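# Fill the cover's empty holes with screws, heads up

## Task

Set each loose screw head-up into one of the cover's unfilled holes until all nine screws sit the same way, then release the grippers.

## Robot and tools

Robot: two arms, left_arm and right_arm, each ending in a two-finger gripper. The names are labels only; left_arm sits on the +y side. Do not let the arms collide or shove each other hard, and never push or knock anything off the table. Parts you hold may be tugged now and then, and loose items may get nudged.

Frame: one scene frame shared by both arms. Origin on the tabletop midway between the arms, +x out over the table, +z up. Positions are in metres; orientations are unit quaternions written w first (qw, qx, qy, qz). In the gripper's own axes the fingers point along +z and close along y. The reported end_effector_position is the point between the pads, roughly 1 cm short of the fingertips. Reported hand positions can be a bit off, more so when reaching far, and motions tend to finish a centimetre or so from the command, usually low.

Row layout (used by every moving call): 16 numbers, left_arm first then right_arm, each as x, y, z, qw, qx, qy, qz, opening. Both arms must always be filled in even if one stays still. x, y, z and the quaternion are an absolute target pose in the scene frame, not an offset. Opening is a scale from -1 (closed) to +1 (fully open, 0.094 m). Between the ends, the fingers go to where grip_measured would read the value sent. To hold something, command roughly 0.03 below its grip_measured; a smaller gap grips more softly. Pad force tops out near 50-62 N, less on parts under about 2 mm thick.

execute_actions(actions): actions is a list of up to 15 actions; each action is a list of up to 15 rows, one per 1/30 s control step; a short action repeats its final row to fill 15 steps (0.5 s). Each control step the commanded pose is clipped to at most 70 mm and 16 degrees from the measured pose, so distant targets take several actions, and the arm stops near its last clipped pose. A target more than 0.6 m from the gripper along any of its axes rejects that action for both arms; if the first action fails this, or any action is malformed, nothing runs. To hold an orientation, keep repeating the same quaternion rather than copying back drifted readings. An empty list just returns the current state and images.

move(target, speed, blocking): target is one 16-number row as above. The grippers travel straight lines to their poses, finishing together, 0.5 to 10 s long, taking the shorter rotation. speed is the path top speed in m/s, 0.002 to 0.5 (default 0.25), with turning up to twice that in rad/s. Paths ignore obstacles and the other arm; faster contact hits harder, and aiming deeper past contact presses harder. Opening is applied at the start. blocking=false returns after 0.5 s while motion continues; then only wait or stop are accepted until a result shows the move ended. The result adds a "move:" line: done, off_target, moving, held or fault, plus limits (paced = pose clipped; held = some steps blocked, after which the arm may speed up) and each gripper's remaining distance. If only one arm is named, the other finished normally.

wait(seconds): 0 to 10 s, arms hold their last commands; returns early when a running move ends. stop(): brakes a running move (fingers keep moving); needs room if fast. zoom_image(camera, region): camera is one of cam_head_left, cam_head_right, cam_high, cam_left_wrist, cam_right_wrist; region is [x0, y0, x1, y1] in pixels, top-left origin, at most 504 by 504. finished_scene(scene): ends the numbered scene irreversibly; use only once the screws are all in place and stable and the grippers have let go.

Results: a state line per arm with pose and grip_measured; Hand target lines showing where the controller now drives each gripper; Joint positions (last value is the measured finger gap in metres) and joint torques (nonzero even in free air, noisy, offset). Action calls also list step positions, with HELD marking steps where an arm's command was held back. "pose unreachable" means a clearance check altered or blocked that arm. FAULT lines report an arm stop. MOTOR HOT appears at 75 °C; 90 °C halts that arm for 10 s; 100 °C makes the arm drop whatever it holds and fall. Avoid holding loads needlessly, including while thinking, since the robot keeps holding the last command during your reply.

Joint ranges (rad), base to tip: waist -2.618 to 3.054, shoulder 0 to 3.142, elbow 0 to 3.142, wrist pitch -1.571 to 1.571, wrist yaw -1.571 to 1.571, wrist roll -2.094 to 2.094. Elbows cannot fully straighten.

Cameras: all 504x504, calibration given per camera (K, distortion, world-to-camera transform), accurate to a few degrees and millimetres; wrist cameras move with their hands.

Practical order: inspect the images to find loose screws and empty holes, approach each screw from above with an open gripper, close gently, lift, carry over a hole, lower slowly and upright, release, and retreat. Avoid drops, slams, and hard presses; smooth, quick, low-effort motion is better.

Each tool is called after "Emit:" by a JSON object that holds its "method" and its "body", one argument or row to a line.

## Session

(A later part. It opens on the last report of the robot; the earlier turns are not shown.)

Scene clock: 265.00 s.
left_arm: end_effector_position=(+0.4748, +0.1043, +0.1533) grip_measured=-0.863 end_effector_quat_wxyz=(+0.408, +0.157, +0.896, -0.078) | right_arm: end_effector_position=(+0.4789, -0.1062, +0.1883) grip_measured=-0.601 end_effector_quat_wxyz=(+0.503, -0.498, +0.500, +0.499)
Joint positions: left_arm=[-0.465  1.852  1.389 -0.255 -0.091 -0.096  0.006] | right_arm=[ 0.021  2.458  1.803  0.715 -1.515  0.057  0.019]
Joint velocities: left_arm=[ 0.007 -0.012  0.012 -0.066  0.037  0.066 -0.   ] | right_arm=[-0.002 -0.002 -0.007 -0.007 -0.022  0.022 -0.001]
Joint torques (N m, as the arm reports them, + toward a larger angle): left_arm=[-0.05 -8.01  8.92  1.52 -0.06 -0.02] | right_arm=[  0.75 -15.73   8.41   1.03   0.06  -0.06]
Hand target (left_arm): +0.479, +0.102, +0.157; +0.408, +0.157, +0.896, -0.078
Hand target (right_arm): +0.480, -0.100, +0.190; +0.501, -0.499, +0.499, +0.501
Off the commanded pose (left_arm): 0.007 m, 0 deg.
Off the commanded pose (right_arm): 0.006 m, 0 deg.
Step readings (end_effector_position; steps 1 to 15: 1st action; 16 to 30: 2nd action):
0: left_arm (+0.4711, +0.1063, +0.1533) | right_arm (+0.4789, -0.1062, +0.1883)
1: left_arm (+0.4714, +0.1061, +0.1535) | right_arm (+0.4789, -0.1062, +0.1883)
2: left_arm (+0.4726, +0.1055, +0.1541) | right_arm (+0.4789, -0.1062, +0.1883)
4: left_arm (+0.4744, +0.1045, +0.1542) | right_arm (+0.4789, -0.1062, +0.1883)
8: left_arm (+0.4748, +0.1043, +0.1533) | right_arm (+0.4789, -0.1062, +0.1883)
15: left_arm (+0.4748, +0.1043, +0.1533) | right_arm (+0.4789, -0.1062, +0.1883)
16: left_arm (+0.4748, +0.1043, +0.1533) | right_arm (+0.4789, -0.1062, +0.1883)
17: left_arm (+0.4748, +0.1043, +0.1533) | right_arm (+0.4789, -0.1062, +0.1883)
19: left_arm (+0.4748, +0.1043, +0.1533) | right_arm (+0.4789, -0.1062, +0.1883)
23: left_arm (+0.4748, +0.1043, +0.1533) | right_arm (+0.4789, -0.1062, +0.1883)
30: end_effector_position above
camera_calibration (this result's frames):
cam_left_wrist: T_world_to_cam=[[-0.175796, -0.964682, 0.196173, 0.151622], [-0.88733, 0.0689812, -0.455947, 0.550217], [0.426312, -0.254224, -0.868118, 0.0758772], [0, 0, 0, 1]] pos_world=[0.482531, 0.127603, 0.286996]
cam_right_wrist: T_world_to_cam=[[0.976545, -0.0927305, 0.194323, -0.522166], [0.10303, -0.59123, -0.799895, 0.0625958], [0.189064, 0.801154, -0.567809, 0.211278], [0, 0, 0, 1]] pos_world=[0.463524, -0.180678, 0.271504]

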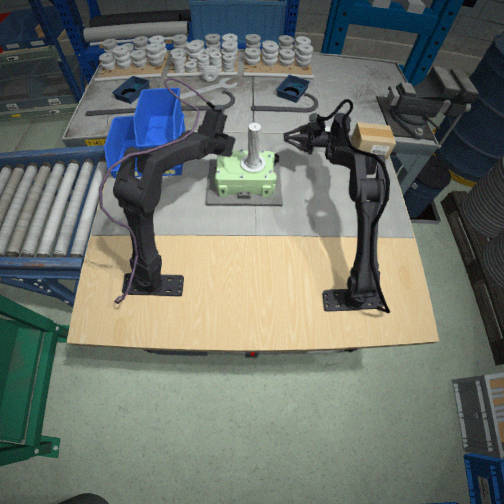

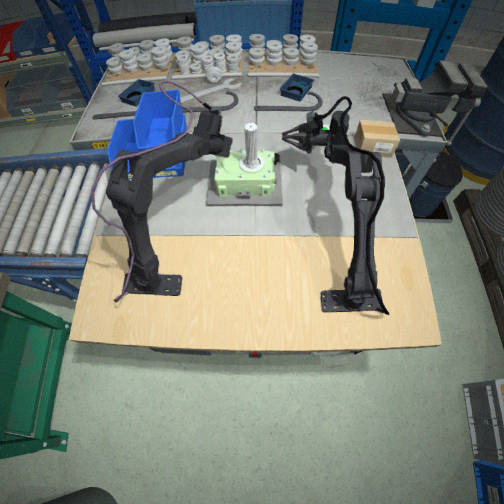

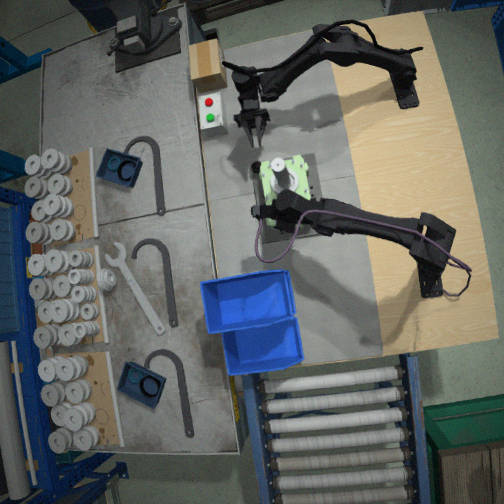

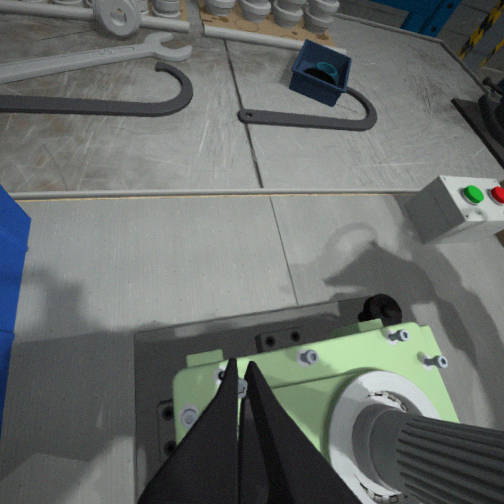

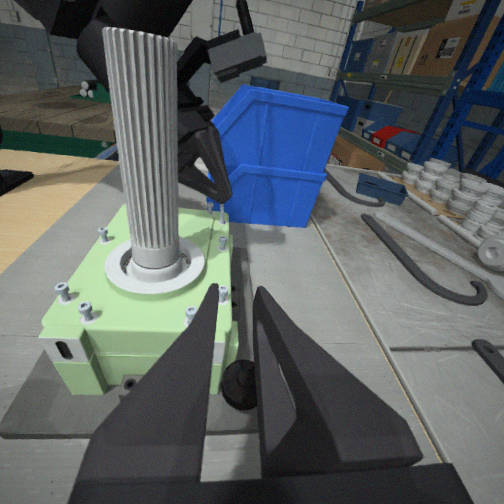

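Centred. Loosen.

Emit:
{"method": "execute_actions", "body": {
  "actions": [
    [[0.478,0.102,0.157,0.408,0.157,0.896,-0.078,-0.84,0.48,-0.10,0.19,0.5,-0.5,0.5,0.5,-0.6]]
  ]
}}

Emit:
{"method": "zoom_image", "body": {
  "camera": "cam_right_wrist",
  "region": [160,150,280,270]
}}

Scene clock: 265.60 s.
left_arm: end_effector_position=(+0.4748, +0.1043, +0.1533) grip_measured=-0.834 end_effector_quat_wxyz=(+0.408, +0.157, +0.896, -0.078) | right_arm: end_effector_position=(+0.4789, -0.1062, +0.1883) grip_measured=-0.601 end_effector_quat_wxyz=(+0.503, -0.498, +0.500, +0.499)
Joint positions: left_arm=[-0.465  1.852  1.389 -0.255 -0.091 -0.096  0.008] | right_arm=[ 0.021  2.458  1.803  0.715 -1.515  0.057  0.019]
Joint velocities: left_arm=[-0.027 -0.022  0.002  0.022 -0.066 -0.051  0.   ] | right_arm=[ 0.007 -0.017  0.012 -0.007 -0.051 -0.11   0.001]
Joint torques (N m, as the arm reports them, + toward a larger angle): left_arm=[-0.13 -8.43  8.38  1.54 -0.06 -0.02] | right_arm=[  0.78 -15.72   8.4    1.03   0.08  -0.06]
Hand target (left_arm): +0.478, +0.102, +0.157; +0.408, +0.157, +0.896, -0.078
Hand target (right_arm): +0.480, -0.100, +0.190; +0.501, -0.499, +0.499, +0.501
Off the commanded pose (left_arm): 0.005 m, 0 deg.
Off the commanded pose (right_arm): 0.006 m, 0 deg.
Step readings (end_effector_position):
0: left_arm (+0.4748, +0.1043, +0.1533) | right_arm (+0.4789, -0.1062, +0.1883)
1: left_arm (+0.4748, +0.1043, +0.1533) | right_arm (+0.4789, -0.1062, +0.1883)
2: left_arm (+0.4748, +0.1043, +0.1533) | right_arm (+0.4789, -0.1062, +0.1883)
4: left_arm (+0.4748, +0.1043, +0.1533) | right_arm (+0.4789, -0.1062, +0.1883)
8: left_arm (+0.4748, +0.1043, +0.1533) | right_arm (+0.4789, -0.1062, +0.1883)
15: end_effector_position above
camera_calibration (this result's frames):
cam_left_wrist: T_world_to_cam=[[-0.175796, -0.964682, 0.196173, 0.151622], [-0.88733, 0.0689812, -0.455947, 0.550217], [0.426312, -0.254224, -0.868118, 0.0758772], [0, 0, 0, 1]] pos_world=[0.482531, 0.127603, 0.286996]
cam_right_wrist: T_world_to_cam=[[0.976545, -0.0927305, 0.194323, -0.522166], [0.10303, -0.59123, -0.799895, 0.0625958], [0.189064, 0.801154, -0.567809, 0.211278], [0, 0, 0, 1]] pos_world=[0.463524, -0.180678, 0.271504]

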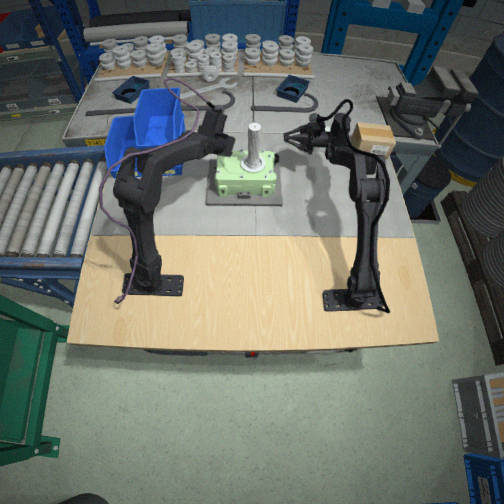

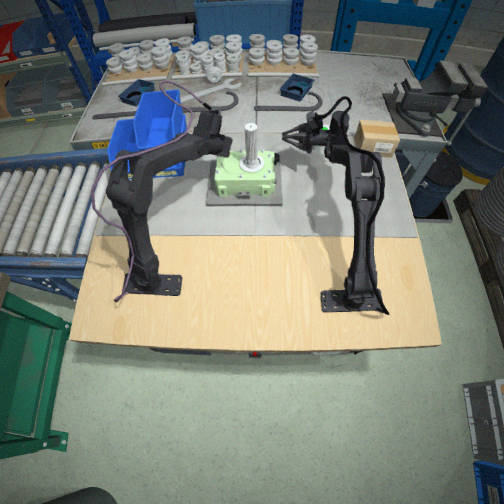

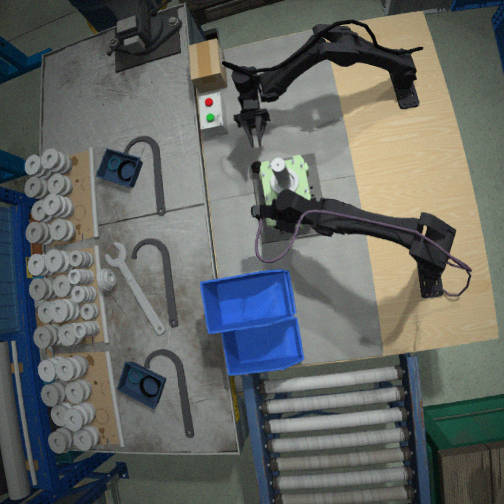

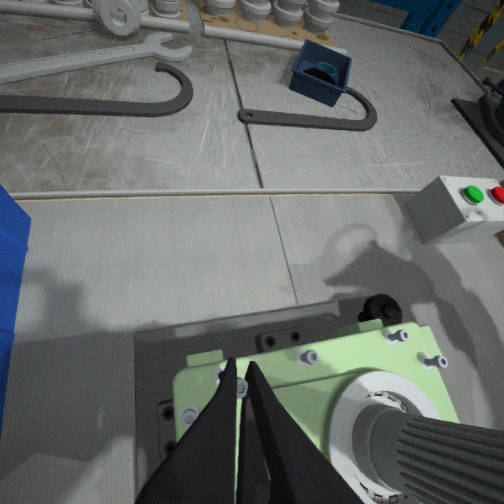

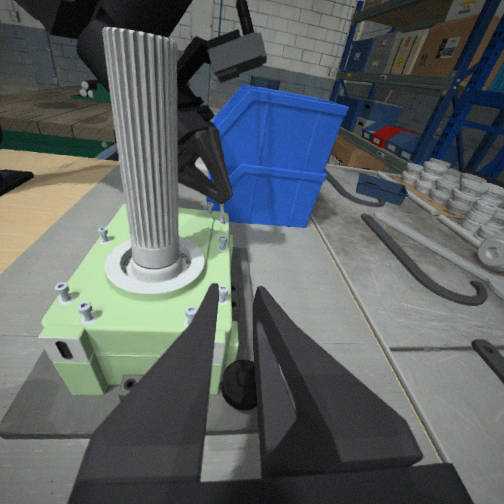

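Region (160, 150, 280, 270) of cam_right_wrist's 504x504 image, scaled by 4.200, with more detail than that image has.

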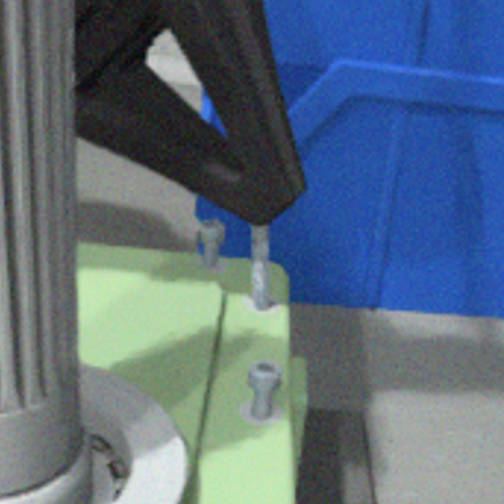

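Emit:
{"method": "execute_actions", "body": {
  "actions": [
    [[0.478,0.102,0.157,0.408,0.157,0.896,-0.078,-1,0.48,-0.10,0.19,0.5,-0.5,0.5,0.5,-0.6]],
    [[0.480,0.1065,0.157,0.408,0.157,0.896,-0.078,-1,0.48,-0.10,0.19,0.5,-0.5,0.5,0.5,-0.6]],
    [[0.4805,0.1078,0.157,0.408,0.157,0.896,-0.078,-1,0.48,-0.10,0.19,0.5,-0.5,0.5,0.5,-0.6]]
  ]
}}

Emit:
{"method": "zoom_image", "body": {
  "camera": "cam_right_wrist",
  "region": [160,150,280,270]
}}

Scene clock: 267.20 s.
left_arm: end_effector_position=(+0.4747, +0.1043, +0.1533) grip_measured=-0.863 end_effector_quat_wxyz=(+0.408, +0.157, +0.896, -0.078) | right_arm: end_effector_position=(+0.4789, -0.1062, +0.1883) grip_measured=-0.601 end_effector_quat_wxyz=(+0.503, -0.498, +0.500, +0.499)
Joint positions: left_arm=[-0.465  1.852  1.389 -0.255 -0.091 -0.096  0.006] | right_arm=[ 0.021  2.458  1.803  0.715 -1.515  0.057  0.019]
Joint velocities: left_arm=[ 0.017  0.007  0.007  0.081 -0.022 -0.095 -0.   ] | right_arm=[-0.012  0.007 -0.002 -0.007 -0.007 -0.007 -0.002]
Joint torques (N m, as the arm reports them, + toward a larger angle): left_arm=[ 1.27 -8.56  8.2   1.55  0.08  0.07] | right_arm=[  0.76 -15.74   8.39   1.02   0.07  -0.06]
Hand target (left_arm): +0.480, +0.108, +0.157; +0.408, +0.157, +0.896, -0.078
Hand target (right_arm): +0.480, -0.100, +0.190; +0.501, -0.499, +0.499, +0.501
Off the commanded pose (left_arm): 0.008 m, 0 deg.
Off the commanded pose (right_arm): 0.006 m, 0 deg.
Step readings (end_effector_position; steps 1 to 15: 1st action; 16 to 30: 2nd action; 31 to 45: 3rd action):
0: left_arm (+0.4748, +0.1043, +0.1533) | right_arm (+0.4789, -0.1062, +0.1883)
1: left_arm (+0.4748, +0.1043, +0.1533) | right_arm (+0.4789, -0.1062, +0.1883)
2: left_arm (+0.4748, +0.1043, +0.1533) | right_arm (+0.4789, -0.1062, +0.1883)
4: left_arm (+0.4748, +0.1043, +0.1533) | right_arm (+0.4789, -0.1062, +0.1883)
8: left_arm (+0.4748, +0.1043, +0.1533) | right_arm (+0.4789, -0.1062, +0.1883)
15: left_arm (+0.4748, +0.1043, +0.1533) | right_arm (+0.4789, -0.1062, +0.1883)
16: left_arm (+0.4748, +0.1043, +0.1533) | right_arm (+0.4789, -0.1062, +0.1883)
17: left_arm (+0.4748, +0.1043, +0.1533) | right_arm (+0.4789, -0.1062, +0.1883)
19: left_arm (+0.4748, +0.1043, +0.1533) | right_arm (+0.4789, -0.1062, +0.1883)
23: left_arm (+0.4748, +0.1043, +0.1533) | right_arm (+0.4789, -0.1062, +0.1883)
30: left_arm (+0.4748, +0.1043, +0.1533) | right_arm (+0.4789, -0.1062, +0.1883)
31: left_arm (+0.4748, +0.1043, +0.1533) | right_arm (+0.4789, -0.1062, +0.1883)
32: left_arm (+0.4747, +0.1043, +0.1533) | right_arm (+0.4789, -0.1062, +0.1883)
34: left_arm (+0.4747, +0.1043, +0.1533) | right_arm (+0.4789, -0.1062, +0.1883)
38: left_arm (+0.4747, +0.1043, +0.1533) | right_arm (+0.4789, -0.1062, +0.1883)
45: end_effector_position above
camera_calibration (this result's frames):
cam_left_wrist: T_world_to_cam=[[-0.176051, -0.964588, 0.196408, 0.151633], [-0.887363, 0.0691348, -0.455859, 0.550182], [0.426137, -0.254539, -0.868111, 0.0759841], [0, 0, 0, 1]] pos_world=[0.482526, 0.127568, 0.286986]
cam_right_wrist: T_world_to_cam=[[0.976545, -0.0927305, 0.194323, -0.522166], [0.10303, -0.59123, -0.799895, 0.0625958], [0.189064, 0.801154, -0.567809, 0.211278], [0, 0, 0, 1]] pos_world=[0.463524, -0.180678, 0.271504]

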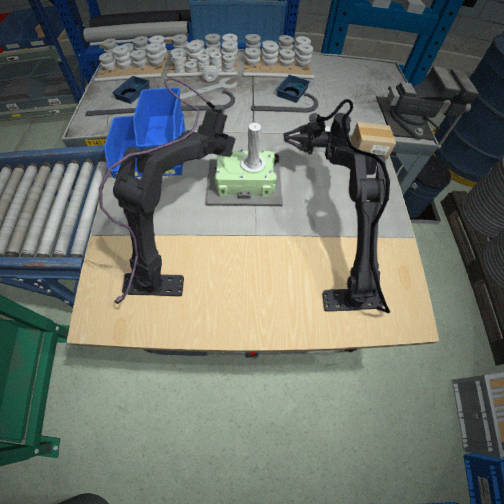

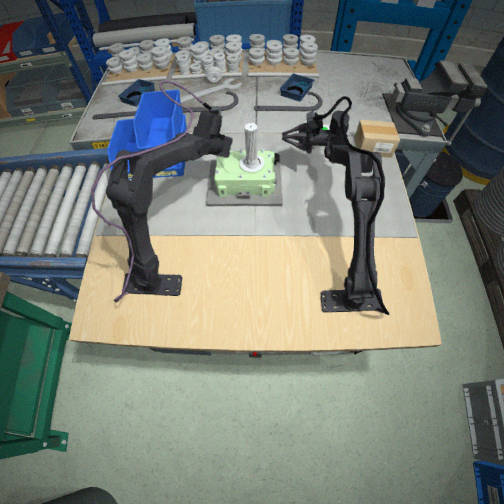

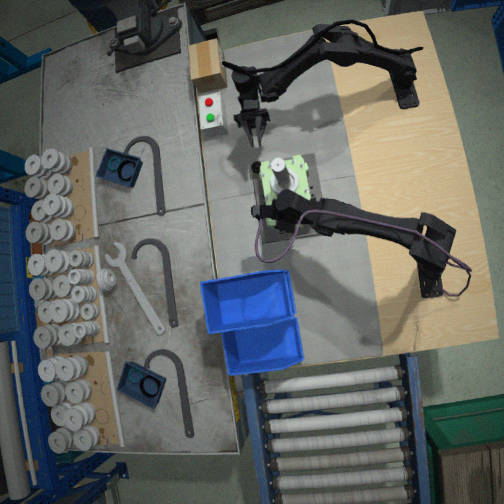

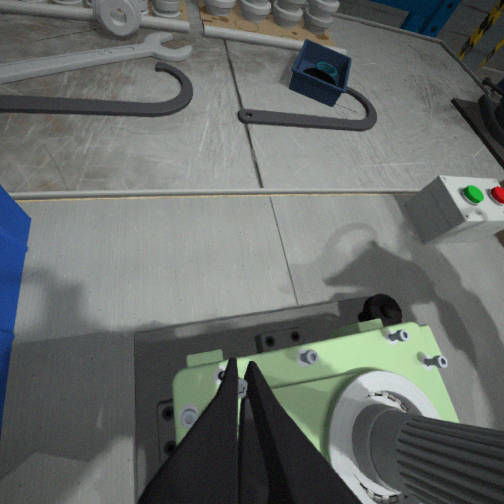

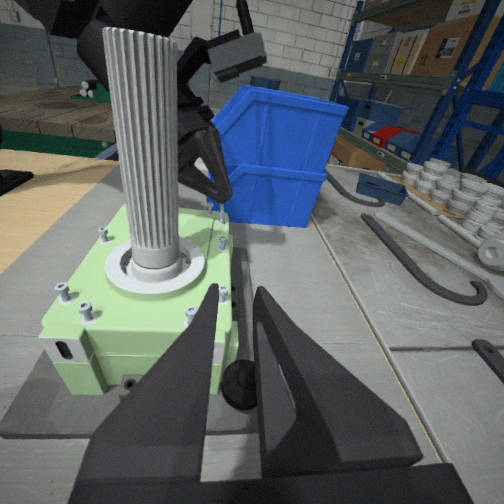

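Region (160, 150, 280, 270) of cam_right_wrist's 504x504 image, scaled by 4.200, with more detail than that image has.

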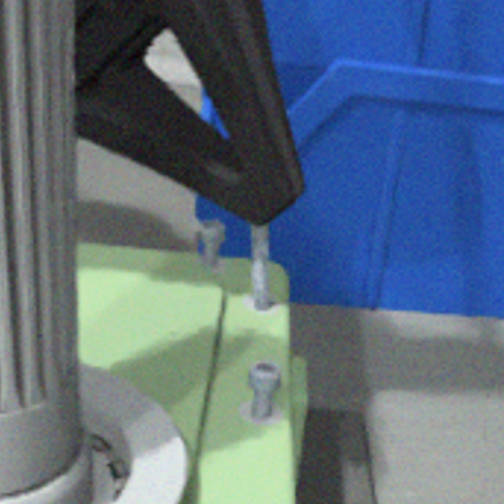

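Emit:
{"method": "execute_actions", "body": {
  "actions": [
    [[0.4808,0.1086,0.157,0.408,0.157,0.896,-0.078,-1,0.48,-0.10,0.19,0.5,-0.5,0.5,0.5,-0.6]],
    [[0.4805,0.1078,0.157,0.408,0.157,0.896,-0.078,-0.84,0.48,-0.10,0.19,0.5,-0.5,0.5,0.5,-0.6]]
  ]
}}

Emit:
{"method": "zoom_image", "body": {
  "camera": "cam_right_wrist",
  "region": [160,150,280,270]
}}

Scene clock: 268.30 s.
left_arm: end_effector_position=(+0.4751, +0.1050, +0.1532) grip_measured=-0.834 end_effector_quat_wxyz=(+0.407, +0.156, +0.896, -0.080) | right_arm: end_effector_position=(+0.4789, -0.1062, +0.1883) grip_measured=-0.601 end_effector_quat_wxyz=(+0.503, -0.498, +0.500, +0.499)
Joint positions: left_arm=[-0.461  1.852  1.389 -0.255 -0.085 -0.096  0.008] | right_arm=[ 0.021  2.458  1.803  0.715 -1.515  0.057  0.019]
Joint velocities: left_arm=[ 0.017  0.012  0.012 -0.007 -0.051 -0.037  0.001] | right_arm=[ 0.012 -0.022 -0.007  0.007  0.051  0.066  0.001]
Joint torques (N m, as the arm reports them, + toward a larger angle): left_arm=[ 0.98 -8.54  8.22  1.56  0.01  0.06] | right_arm=[  0.75 -15.73   8.41   1.04   0.07  -0.06]
Hand target (left_arm): +0.480, +0.108, +0.157; +0.408, +0.157, +0.896, -0.078
Hand target (right_arm): +0.480, -0.100, +0.190; +0.501, -0.499, +0.499, +0.501
Off the commanded pose (left_arm): 0.007 m, 0 deg.
Off the commanded pose (right_arm): 0.006 m, 0 deg.
Step readings (end_effector_position; steps 1 to 15: 1st action; 16 to 30: 2nd action):
0: left_arm (+0.4747, +0.1043, +0.1533) | right_arm (+0.4789, -0.1062, +0.1883)
1: left_arm (+0.4748, +0.1044, +0.1533) | right_arm (+0.4789, -0.1062, +0.1883)
2: left_arm (+0.4749, +0.1046, +0.1533) | right_arm (+0.4789, -0.1062, +0.1883)
4: left_arm (+0.4751, +0.1049, +0.1532) | right_arm (+0.4789, -0.1062, +0.1883)
8: left_arm (+0.4751, +0.1050, +0.1532) | right_arm (+0.4789, -0.1062, +0.1883)
15: left_arm (+0.4751, +0.1050, +0.1532) | right_arm (+0.4789, -0.1062, +0.1883)
16: left_arm (+0.4751, +0.1050, +0.1532) | right_arm (+0.4789, -0.1062, +0.1883)
17: left_arm (+0.4751, +0.1050, +0.1532) | right_arm (+0.4789, -0.1062, +0.1883)
19: left_arm (+0.4751, +0.1050, +0.1532) | right_arm (+0.4789, -0.1062, +0.1883)
23: left_arm (+0.4751, +0.1050, +0.1532) | right_arm (+0.4789, -0.1062, +0.1883)
30: end_effector_position above
camera_calibration (this result's frames):
cam_left_wrist: T_world_to_cam=[[-0.176296, -0.963868, 0.199698, 0.151982], [-0.888063, 0.0682392, -0.454629, 0.550699], [0.424575, -0.257493, -0.868005, 0.0769943], [0, 0, 0, 1]] pos_world=[0.483159, 0.128737, 0.286845]
cam_right_wrist: T_world_to_cam=[[0.976545, -0.0927305, 0.194323, -0.522166], [0.10303, -0.59123, -0.799895, 0.0625958], [0.189064, 0.801154, -0.567809, 0.211278], [0, 0, 0, 1]] pos_world=[0.463524, -0.180678, 0.271504]

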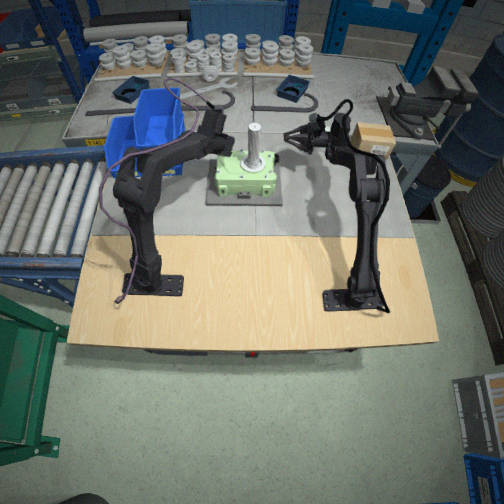

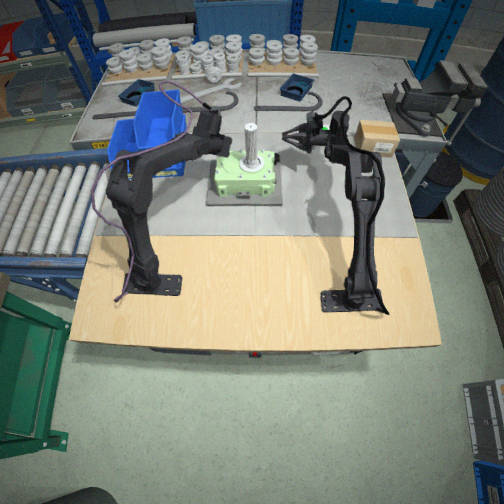

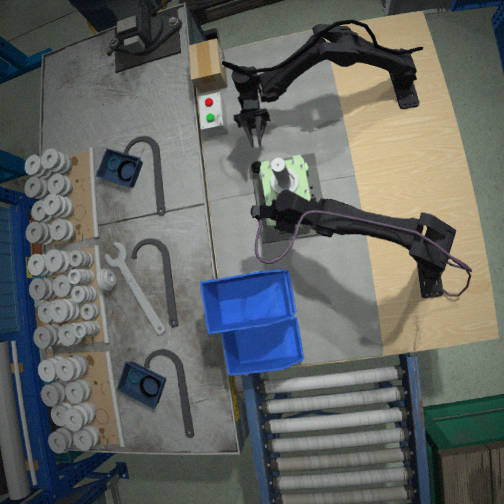

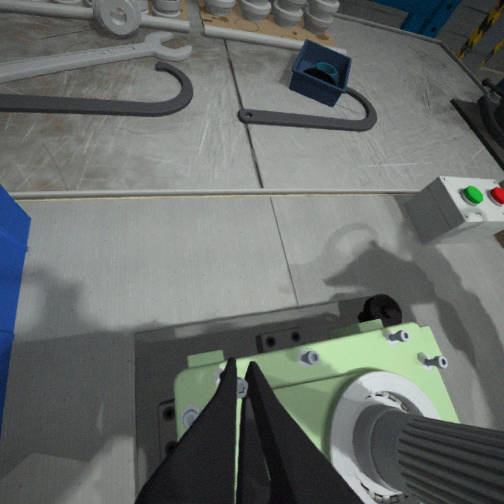

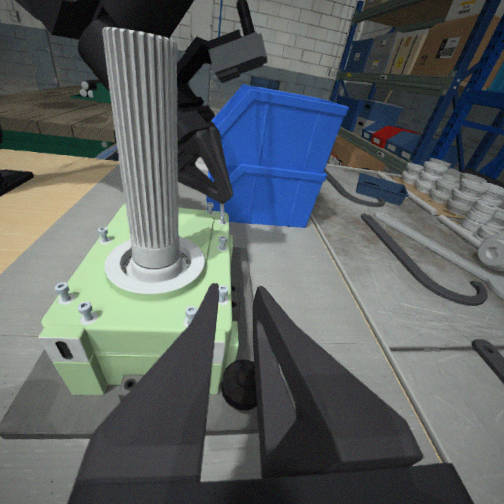

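Region (160, 150, 280, 270) of cam_right_wrist's 504x504 image, scaled by 4.200, with more detail than that image has.

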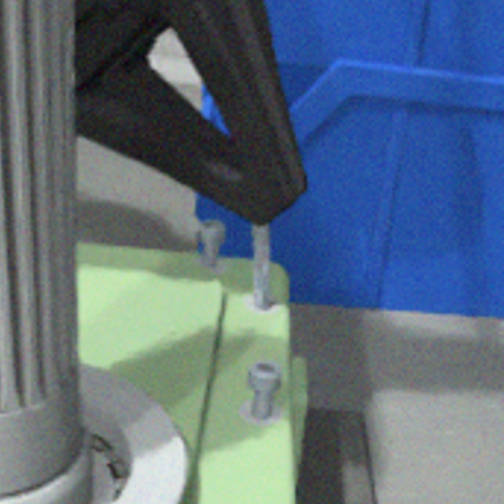

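Repeat another step.

Emit:
{"method": "execute_actions", "body": {
  "actions": [
    [[0.4805,0.1078,0.157,0.408,0.157,0.896,-0.078,-1,0.48,-0.10,0.19,0.5,-0.5,0.5,0.5,-0.6]],
    [[0.4812,0.1098,0.157,0.408,0.157,0.896,-0.078,-1,0.48,-0.10,0.19,0.5,-0.5,0.5,0.5,-0.6]],
    [[0.4808,0.1088,0.157,0.408,0.157,0.896,-0.078,-0.84,0.48,-0.10,0.19,0.5,-0.5,0.5,0.5,-0.6]]
  ]
}}

Emit:
{"method": "zoom_image", "body": {
  "camera": "cam_right_wrist",
  "region": [160,150,280,270]
}}

Scene clock: 271.03 s.
left_arm: end_effector_position=(+0.4751, +0.1050, +0.1532) grip_measured=-0.834 end_effector_quat_wxyz=(+0.407, +0.157, +0.896, -0.080) | right_arm: end_effector_position=(+0.4789, -0.1062, +0.1883) grip_measured=-0.601 end_effector_quat_wxyz=(+0.503, -0.498, +0.500, +0.499)
Joint positions: left_arm=[-0.461  1.852  1.389 -0.255 -0.085 -0.094  0.008] | right_arm=[ 0.021  2.458  1.803  0.715 -1.515  0.057  0.019]
Joint velocities: left_arm=[-0.012 -0.007 -0.017  0.051  0.066 -0.007  0.   ] | right_arm=[-0.002  0.012 -0.007 -0.022 -0.007  0.037  0.001]
Joint torques (N m, as the arm reports them, + toward a larger angle): left_arm=[ 1.21 -8.62  8.15  1.56  0.03  0.08] | right_arm=[  0.8  -15.75   8.4    1.03   0.07  -0.06]
Hand target (left_arm): +0.481, +0.109, +0.157; +0.408, +0.157, +0.896, -0.078
Hand target (right_arm): +0.480, -0.100, +0.190; +0.501, -0.499, +0.499, +0.501
Off the commanded pose (left_arm): 0.008 m, 0 deg.
Off the commanded pose (right_arm): 0.006 m, 0 deg.
Step readings (end_effector_position; steps 1 to 15: 1st action; 16 to 30: 2nd action; 31 to 45: 3rd action):
0: left_arm (+0.4751, +0.1050, +0.1532) | right_arm (+0.4789, -0.1062, +0.1883)
1: left_arm (+0.4751, +0.1050, +0.1532) | right_arm (+0.4789, -0.1062, +0.1883)
2: left_arm (+0.4751, +0.1050, +0.1532) | right_arm (+0.4789, -0.1062, +0.1883)
4: left_arm (+0.4751, +0.1050, +0.1532) | right_arm (+0.4789, -0.1062, +0.1883)
8: left_arm (+0.4751, +0.1050, +0.1532) | right_arm (+0.4789, -0.1062, +0.1883)
15: left_arm (+0.4751, +0.1050, +0.1532) | right_arm (+0.4789, -0.1062, +0.1883)
16: left_arm (+0.4751, +0.1050, +0.1532) | right_arm (+0.4789, -0.1062, +0.1883)
17: left_arm (+0.4751, +0.1050, +0.1532) | right_arm (+0.4789, -0.1062, +0.1883)
19: left_arm (+0.4751, +0.1050, +0.1532) | right_arm (+0.4789, -0.1062, +0.1883)
23: left_arm (+0.4751, +0.1050, +0.1532) | right_arm (+0.4789, -0.1062, +0.1883)
30: left_arm (+0.4751, +0.1050, +0.1532) | right_arm (+0.4789, -0.1062, +0.1883)
31: left_arm (+0.4751, +0.1050, +0.1532) | right_arm (+0.4789, -0.1062, +0.1883)
32: left_arm (+0.4751, +0.1050, +0.1532) | right_arm (+0.4789, -0.1062, +0.1883)
34: left_arm (+0.4751, +0.1050, +0.1532) | right_arm (+0.4789, -0.1062, +0.1883)
38: left_arm (+0.4751, +0.1050, +0.1532) | right_arm (+0.4789, -0.1062, +0.1883)
45: end_effector_position above
camera_calibration (this result's frames):
cam_left_wrist: T_world_to_cam=[[-0.177335, -0.963801, 0.199101, 0.152496], [-0.887903, 0.069426, -0.454761, 0.550497], [0.424476, -0.257427, -0.868073, 0.0770369], [0, 0, 0, 1]] pos_world=[0.483131, 0.128588, 0.286856]
cam_right_wrist: T_world_to_cam=[[0.976545, -0.0927305, 0.194323, -0.522166], [0.10303, -0.59123, -0.799895, 0.0625958], [0.189064, 0.801154, -0.567809, 0.211278], [0, 0, 0, 1]] pos_world=[0.463524, -0.180678, 0.271504]

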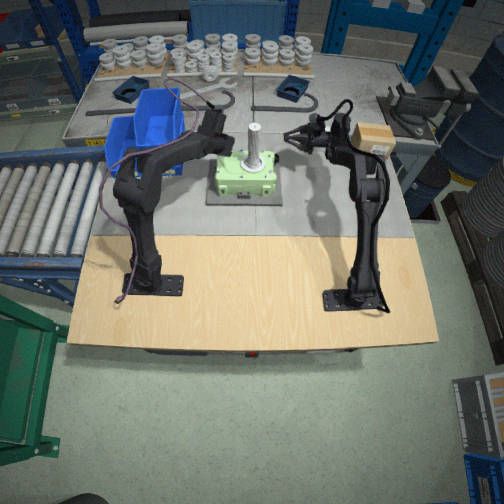

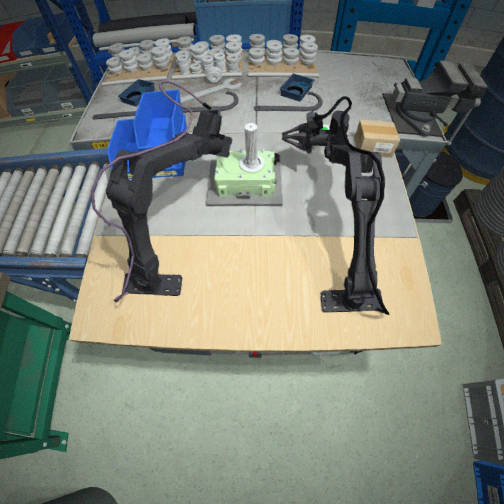

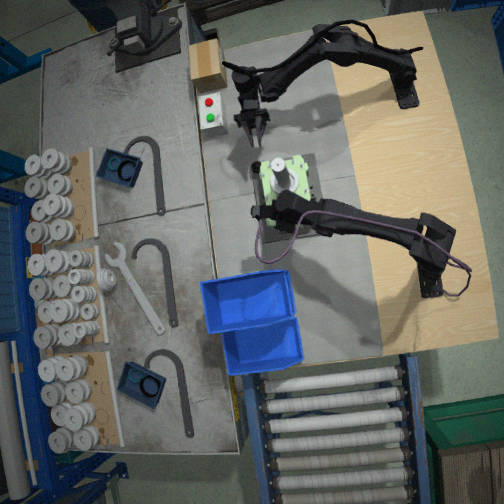

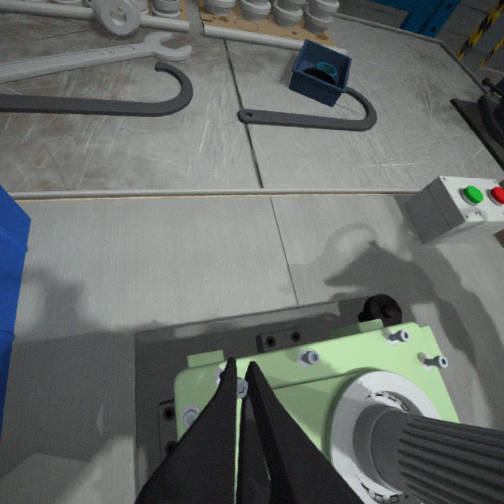

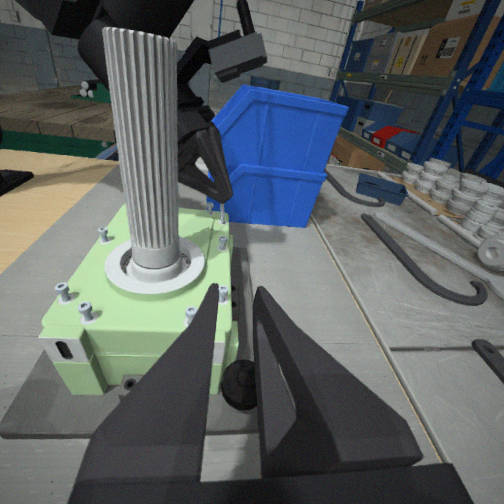

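Region (160, 150, 280, 270) of cam_right_wrist's 504x504 image, scaled by 4.200, with more detail than that image has.

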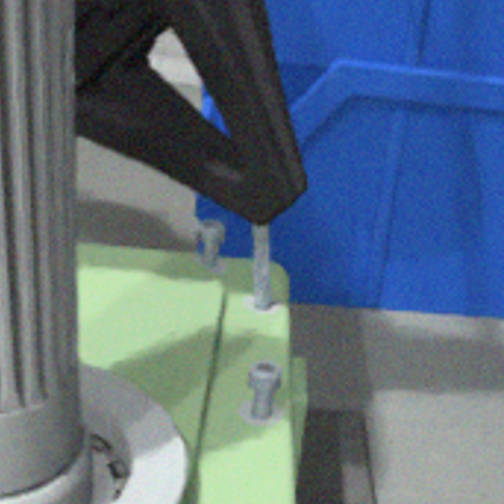

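Emit:
{"method": "execute_actions", "body": {
  "actions": [
    [[0.4808,0.1088,0.157,0.408,0.157,0.896,-0.078,-1,0.48,-0.10,0.19,0.5,-0.5,0.5,0.5,-0.6]],
    [[0.4815,0.1106,0.157,0.408,0.157,0.896,-0.078,-1,0.48,-0.10,0.19,0.5,-0.5,0.5,0.5,-0.6]],
    [[0.4808,0.1088,0.157,0.408,0.157,0.896,-0.078,-0.84,0.48,-0.10,0.19,0.5,-0.5,0.5,0.5,-0.6]]
  ]
}}

Emit:
{"method": "zoom_image", "body": {
  "camera": "cam_right_wrist",
  "region": [160,150,280,270]
}}

Scene clock: 272.73 s.
left_arm: end_effector_position=(+0.4764, +0.1077, +0.1532) grip_measured=-0.834 end_effector_quat_wxyz=(+0.407, +0.155, +0.897, -0.080) | right_arm: end_effector_position=(+0.4789, -0.1062, +0.1883) grip_measured=-0.601 end_effector_quat_wxyz=(+0.503, -0.498, +0.500, +0.499)
Joint positions: left_arm=[-0.454  1.852  1.389 -0.255 -0.082 -0.093  0.008] | right_arm=[ 0.021  2.458  1.803  0.715 -1.515  0.057  0.019]
Joint velocities: left_arm=[ 0.012 -0.032 -0.007  0.066 -0.007 -0.007 -0.   ] | right_arm=[-0.017 -0.017 -0.022 -0.037  0.007  0.081 -0.   ]
Joint torques (N m, as the arm reports them, + toward a larger angle): left_arm=[ 0.6  -8.58  8.18  1.56 -0.01  0.07] | right_arm=[  0.75 -15.74   8.42   1.03   0.07  -0.07]
Hand target (left_arm): +0.481, +0.109, +0.157; +0.408, +0.157, +0.896, -0.078
Hand target (right_arm): +0.480, -0.100, +0.190; +0.501, -0.499, +0.499, +0.501
Off the commanded pose (left_arm): 0.006 m, 0 deg.
Off the commanded pose (right_arm): 0.006 m, 0 deg.
Step readings (end_effector_position; steps 1 to 15: 1st action; 16 to 30: 2nd action; 31 to 45: 3rd action):
0: left_arm (+0.4751, +0.1050, +0.1532) | right_arm (+0.4789, -0.1062, +0.1883)
1: left_arm (+0.4751, +0.1050, +0.1532) | right_arm (+0.4789, -0.1062, +0.1883)
2: left_arm (+0.4751, +0.1050, +0.1532) | right_arm (+0.4789, -0.1062, +0.1883)
4: left_arm (+0.4751, +0.1050, +0.1532) | right_arm (+0.4789, -0.1062, +0.1883)
8: left_arm (+0.4751, +0.1050, +0.1532) | right_arm (+0.4789, -0.1062, +0.1883)
15: left_arm (+0.4751, +0.1050, +0.1532) | right_arm (+0.4789, -0.1062, +0.1883)
16: left_arm (+0.4753, +0.1053, +0.1532) | right_arm (+0.4789, -0.1062, +0.1883)
17: left_arm (+0.4754, +0.1054, +0.1532) | right_arm (+0.4789, -0.1062, +0.1883)
19: left_arm (+0.4760, +0.1068, +0.1532) | right_arm (+0.4789, -0.1062, +0.1883)
23: left_arm (+0.4764, +0.1077, +0.1532) | right_arm (+0.4789, -0.1062, +0.1883)
30: left_arm (+0.4764, +0.1077, +0.1532) | right_arm (+0.4789, -0.1062, +0.1883)
31: left_arm (+0.4764, +0.1077, +0.1532) | right_arm (+0.4789, -0.1062, +0.1883)
32: left_arm (+0.4764, +0.1077, +0.1532) | right_arm (+0.4789, -0.1062, +0.1883)
34: left_arm (+0.4764, +0.1077, +0.1532) | right_arm (+0.4789, -0.1062, +0.1883)
38: left_arm (+0.4764, +0.1077, +0.1532) | right_arm (+0.4789, -0.1062, +0.1883)
45: end_effector_position above
camera_calibration (this result's frames):
cam_left_wrist: T_world_to_cam=[[-0.173786, -0.964181, 0.200386, 0.153491], [-0.888472, 0.0657443, -0.454197, 0.552041], [0.424754, -0.25697, -0.868073, 0.076964], [0, 0, 0, 1]] pos_world=[0.484457, 0.131477, 0.286788]
cam_right_wrist: T_world_to_cam=[[0.976545, -0.0927305, 0.194323, -0.522166], [0.10303, -0.59123, -0.799895, 0.0625958], [0.189064, 0.801154, -0.567809, 0.211278], [0, 0, 0, 1]] pos_world=[0.463524, -0.180678, 0.271504]

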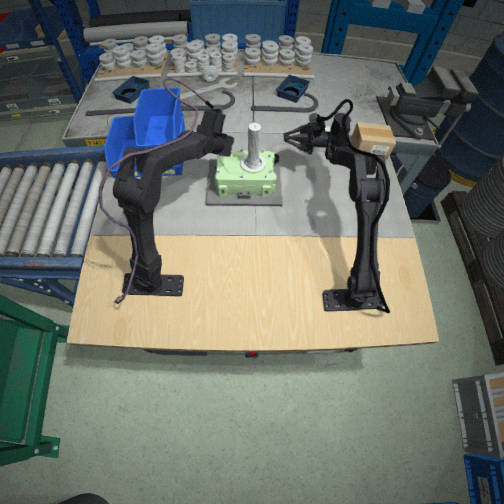

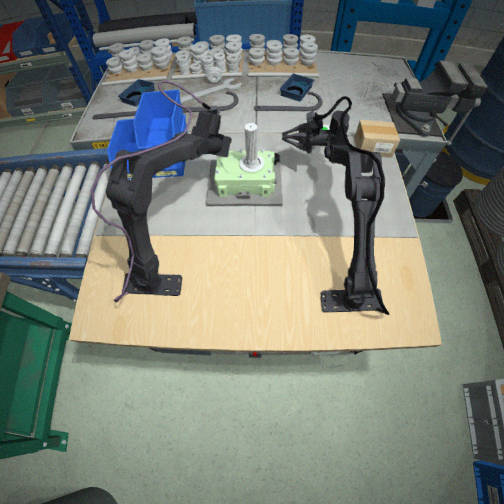

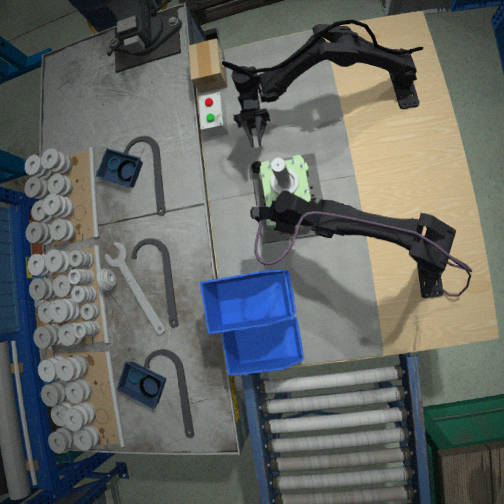

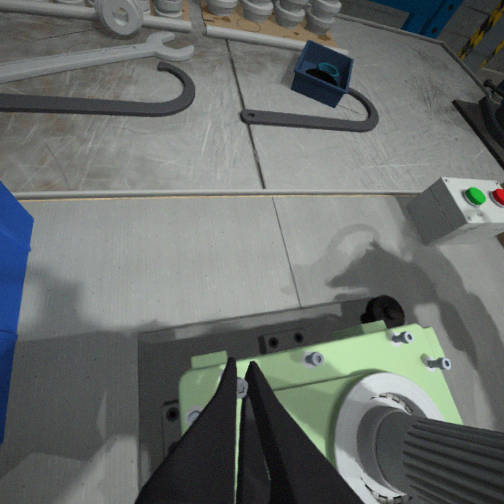

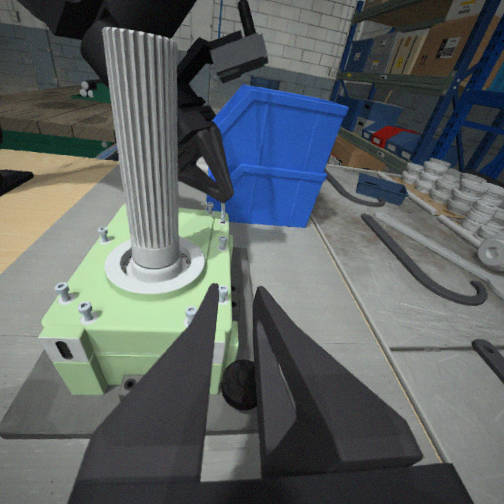

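Region (160, 150, 280, 270) of cam_right_wrist's 504x504 image, scaled by 4.200, with more detail than that image has.

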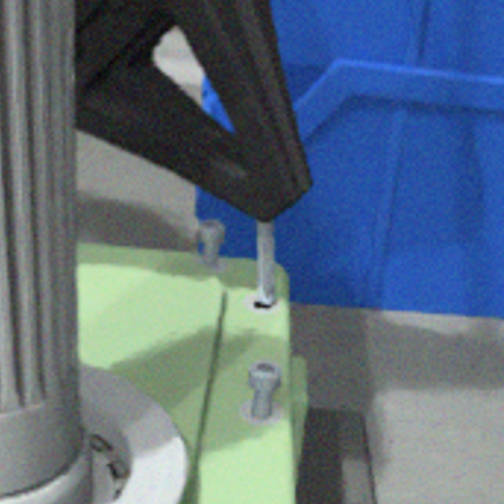

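Emit:
{"method": "execute_actions", "body": {
  "actions": [
    [[0.4775,0.1015,0.157,0.408,0.157,0.896,-0.078,-1,0.48,-0.10,0.19,0.5,-0.5,0.5,0.5,-0.6]],
    [[0.4765,0.0995,0.157,0.408,0.157,0.896,-0.078,-1,0.48,-0.10,0.19,0.5,-0.5,0.5,0.5,-0.6],[0.4765,0.0995,0.157,0.408,0.157,0.896,-0.078,-1,0.48,-0.10,0.19,0.5,-0.5,0.5,0.5,-0.6],[0.4765,0.0995,0.157,0.408,0.157,0.896,-0.078,-1,0.48,-0.10,0.19,0.5,-0.5,0.5,0.5,-0.6],[0.478,0.1025,0.157,0.408,0.157,0.896,-0.078,-1,0.48,-0.10,0.19,0.5,-0.5,0.5,0.5,-0.6]]
  ]
}}

Emit:
{"method": "zoom_image", "body": {
  "camera": "cam_right_wrist",
  "region": [160,150,280,270]
}}

Scene clock: 273.90 s.
left_arm: end_effector_position=(+0.4752, +0.1059, +0.1529) grip_measured=-0.863 end_effector_quat_wxyz=(+0.406, +0.157, +0.897, -0.080) | right_arm: end_effector_position=(+0.4789, -0.1062, +0.1883) grip_measured=-0.601 end_effector_quat_wxyz=(+0.503, -0.498, +0.500, +0.499)
Joint positions: left_arm=[-0.459  1.852  1.389 -0.256 -0.083 -0.093  0.006] | right_arm=[ 0.021  2.458  1.803  0.715 -1.515  0.057  0.019]
Joint velocities: left_arm=[ 0.007 -0.002 -0.007 -0.051  0.022 -0.022 -0.001] | right_arm=[-0.002  0.002  0.012 -0.051 -0.007 -0.007 -0.   ]
Joint torques (N m, as the arm reports them, + toward a larger angle): left_arm=[-0.49 -8.51  8.28  1.55 -0.14 -0.03] | right_arm=[  0.74 -15.73   8.4    1.03   0.06  -0.06]
Hand target (left_arm): +0.478, +0.103, +0.157; +0.408, +0.157, +0.896, -0.078
Hand target (right_arm): +0.480, -0.100, +0.190; +0.501, -0.499, +0.499, +0.501
Off the commanded pose (left_arm): 0.006 m, 0 deg.
Off the commanded pose (right_arm): 0.006 m, 0 deg.
Step readings (end_effector_position; steps 1 to 15: 1st action; 16 to 30: 2nd action):
0: left_arm (+0.4764, +0.1077, +0.1532) | right_arm (+0.4789, -0.1062, +0.1883)
1: left_arm (+0.4764, +0.1077, +0.1532) | right_arm (+0.4789, -0.1062, +0.1883)
2: left_arm (+0.4764, +0.1077, +0.1532) | right_arm (+0.4789, -0.1062, +0.1883)
4: left_arm (+0.4764, +0.1077, +0.1532) | right_arm (+0.4789, -0.1062, +0.1883)
8: left_arm (+0.4764, +0.1077, +0.1532) | right_arm (+0.4789, -0.1062, +0.1883)
15: left_arm (+0.4764, +0.1077, +0.1532) | right_arm (+0.4789, -0.1062, +0.1883)
16: left_arm (+0.4764, +0.1075, +0.1532) | right_arm (+0.4789, -0.1062, +0.1883)
17: left_arm (+0.4762, +0.1072, +0.1532) | right_arm (+0.4789, -0.1062, +0.1883)
19: left_arm (+0.4755, +0.1060, +0.1531) | right_arm (+0.4789, -0.1062, +0.1883)
23: left_arm (+0.4753, +0.1059, +0.1529) | right_arm (+0.4789, -0.1062, +0.1883)
30: end_effector_position above
camera_calibration (this result's frames):
cam_left_wrist: T_world_to_cam=[[-0.176592, -0.964027, 0.198664, 0.153276], [-0.888769, 0.0694394, -0.453066, 0.550531], [0.422973, -0.256574, -0.869059, 0.077685], [0, 0, 0, 1]] pos_world=[0.483503, 0.129466, 0.286489]
cam_right_wrist: T_world_to_cam=[[0.976545, -0.0927305, 0.194323, -0.522166], [0.10303, -0.59123, -0.799895, 0.0625958], [0.189064, 0.801154, -0.567809, 0.211278], [0, 0, 0, 1]] pos_world=[0.463524, -0.180678, 0.271504]

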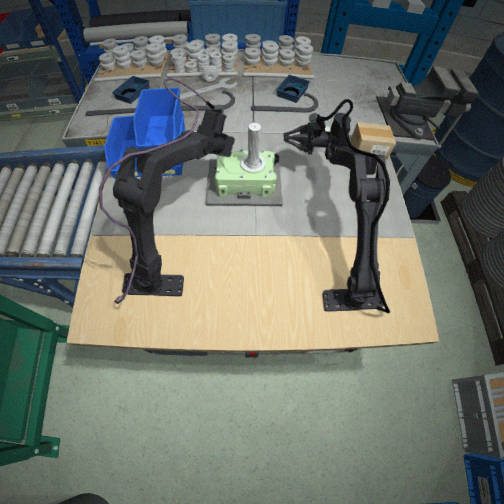

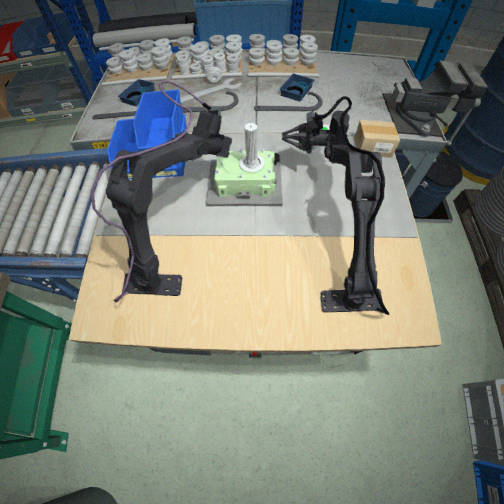

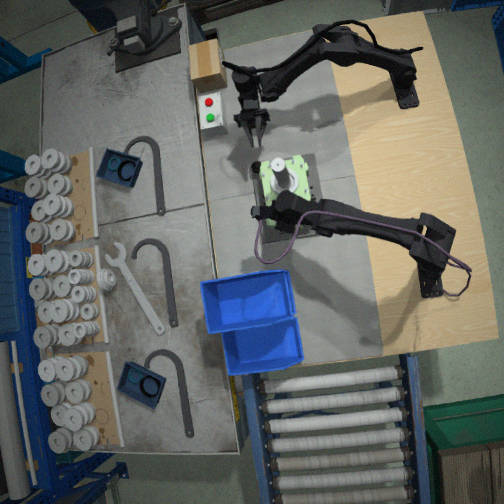

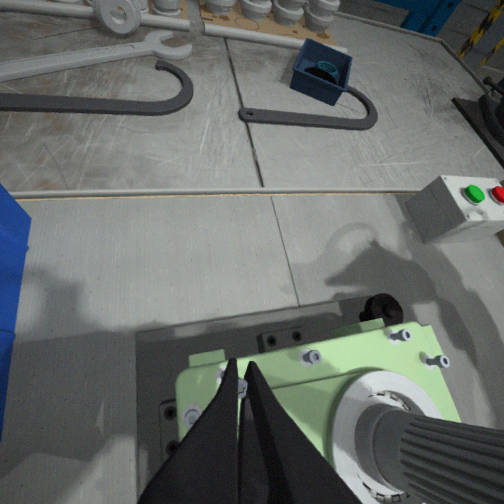

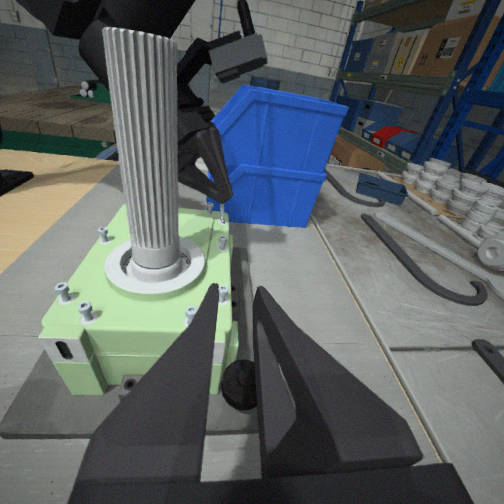

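Region (160, 150, 280, 270) of cam_right_wrist's 504x504 image, scaled by 4.200, with more detail than that image has.

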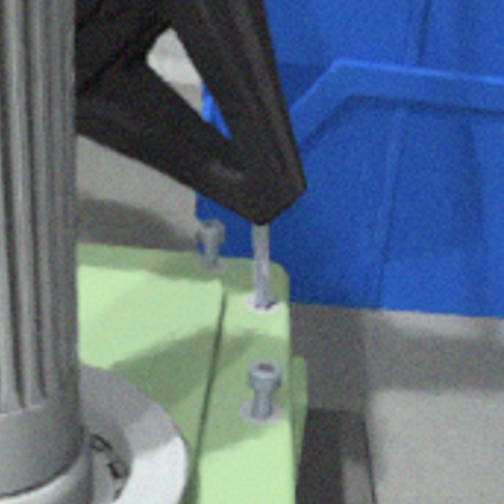

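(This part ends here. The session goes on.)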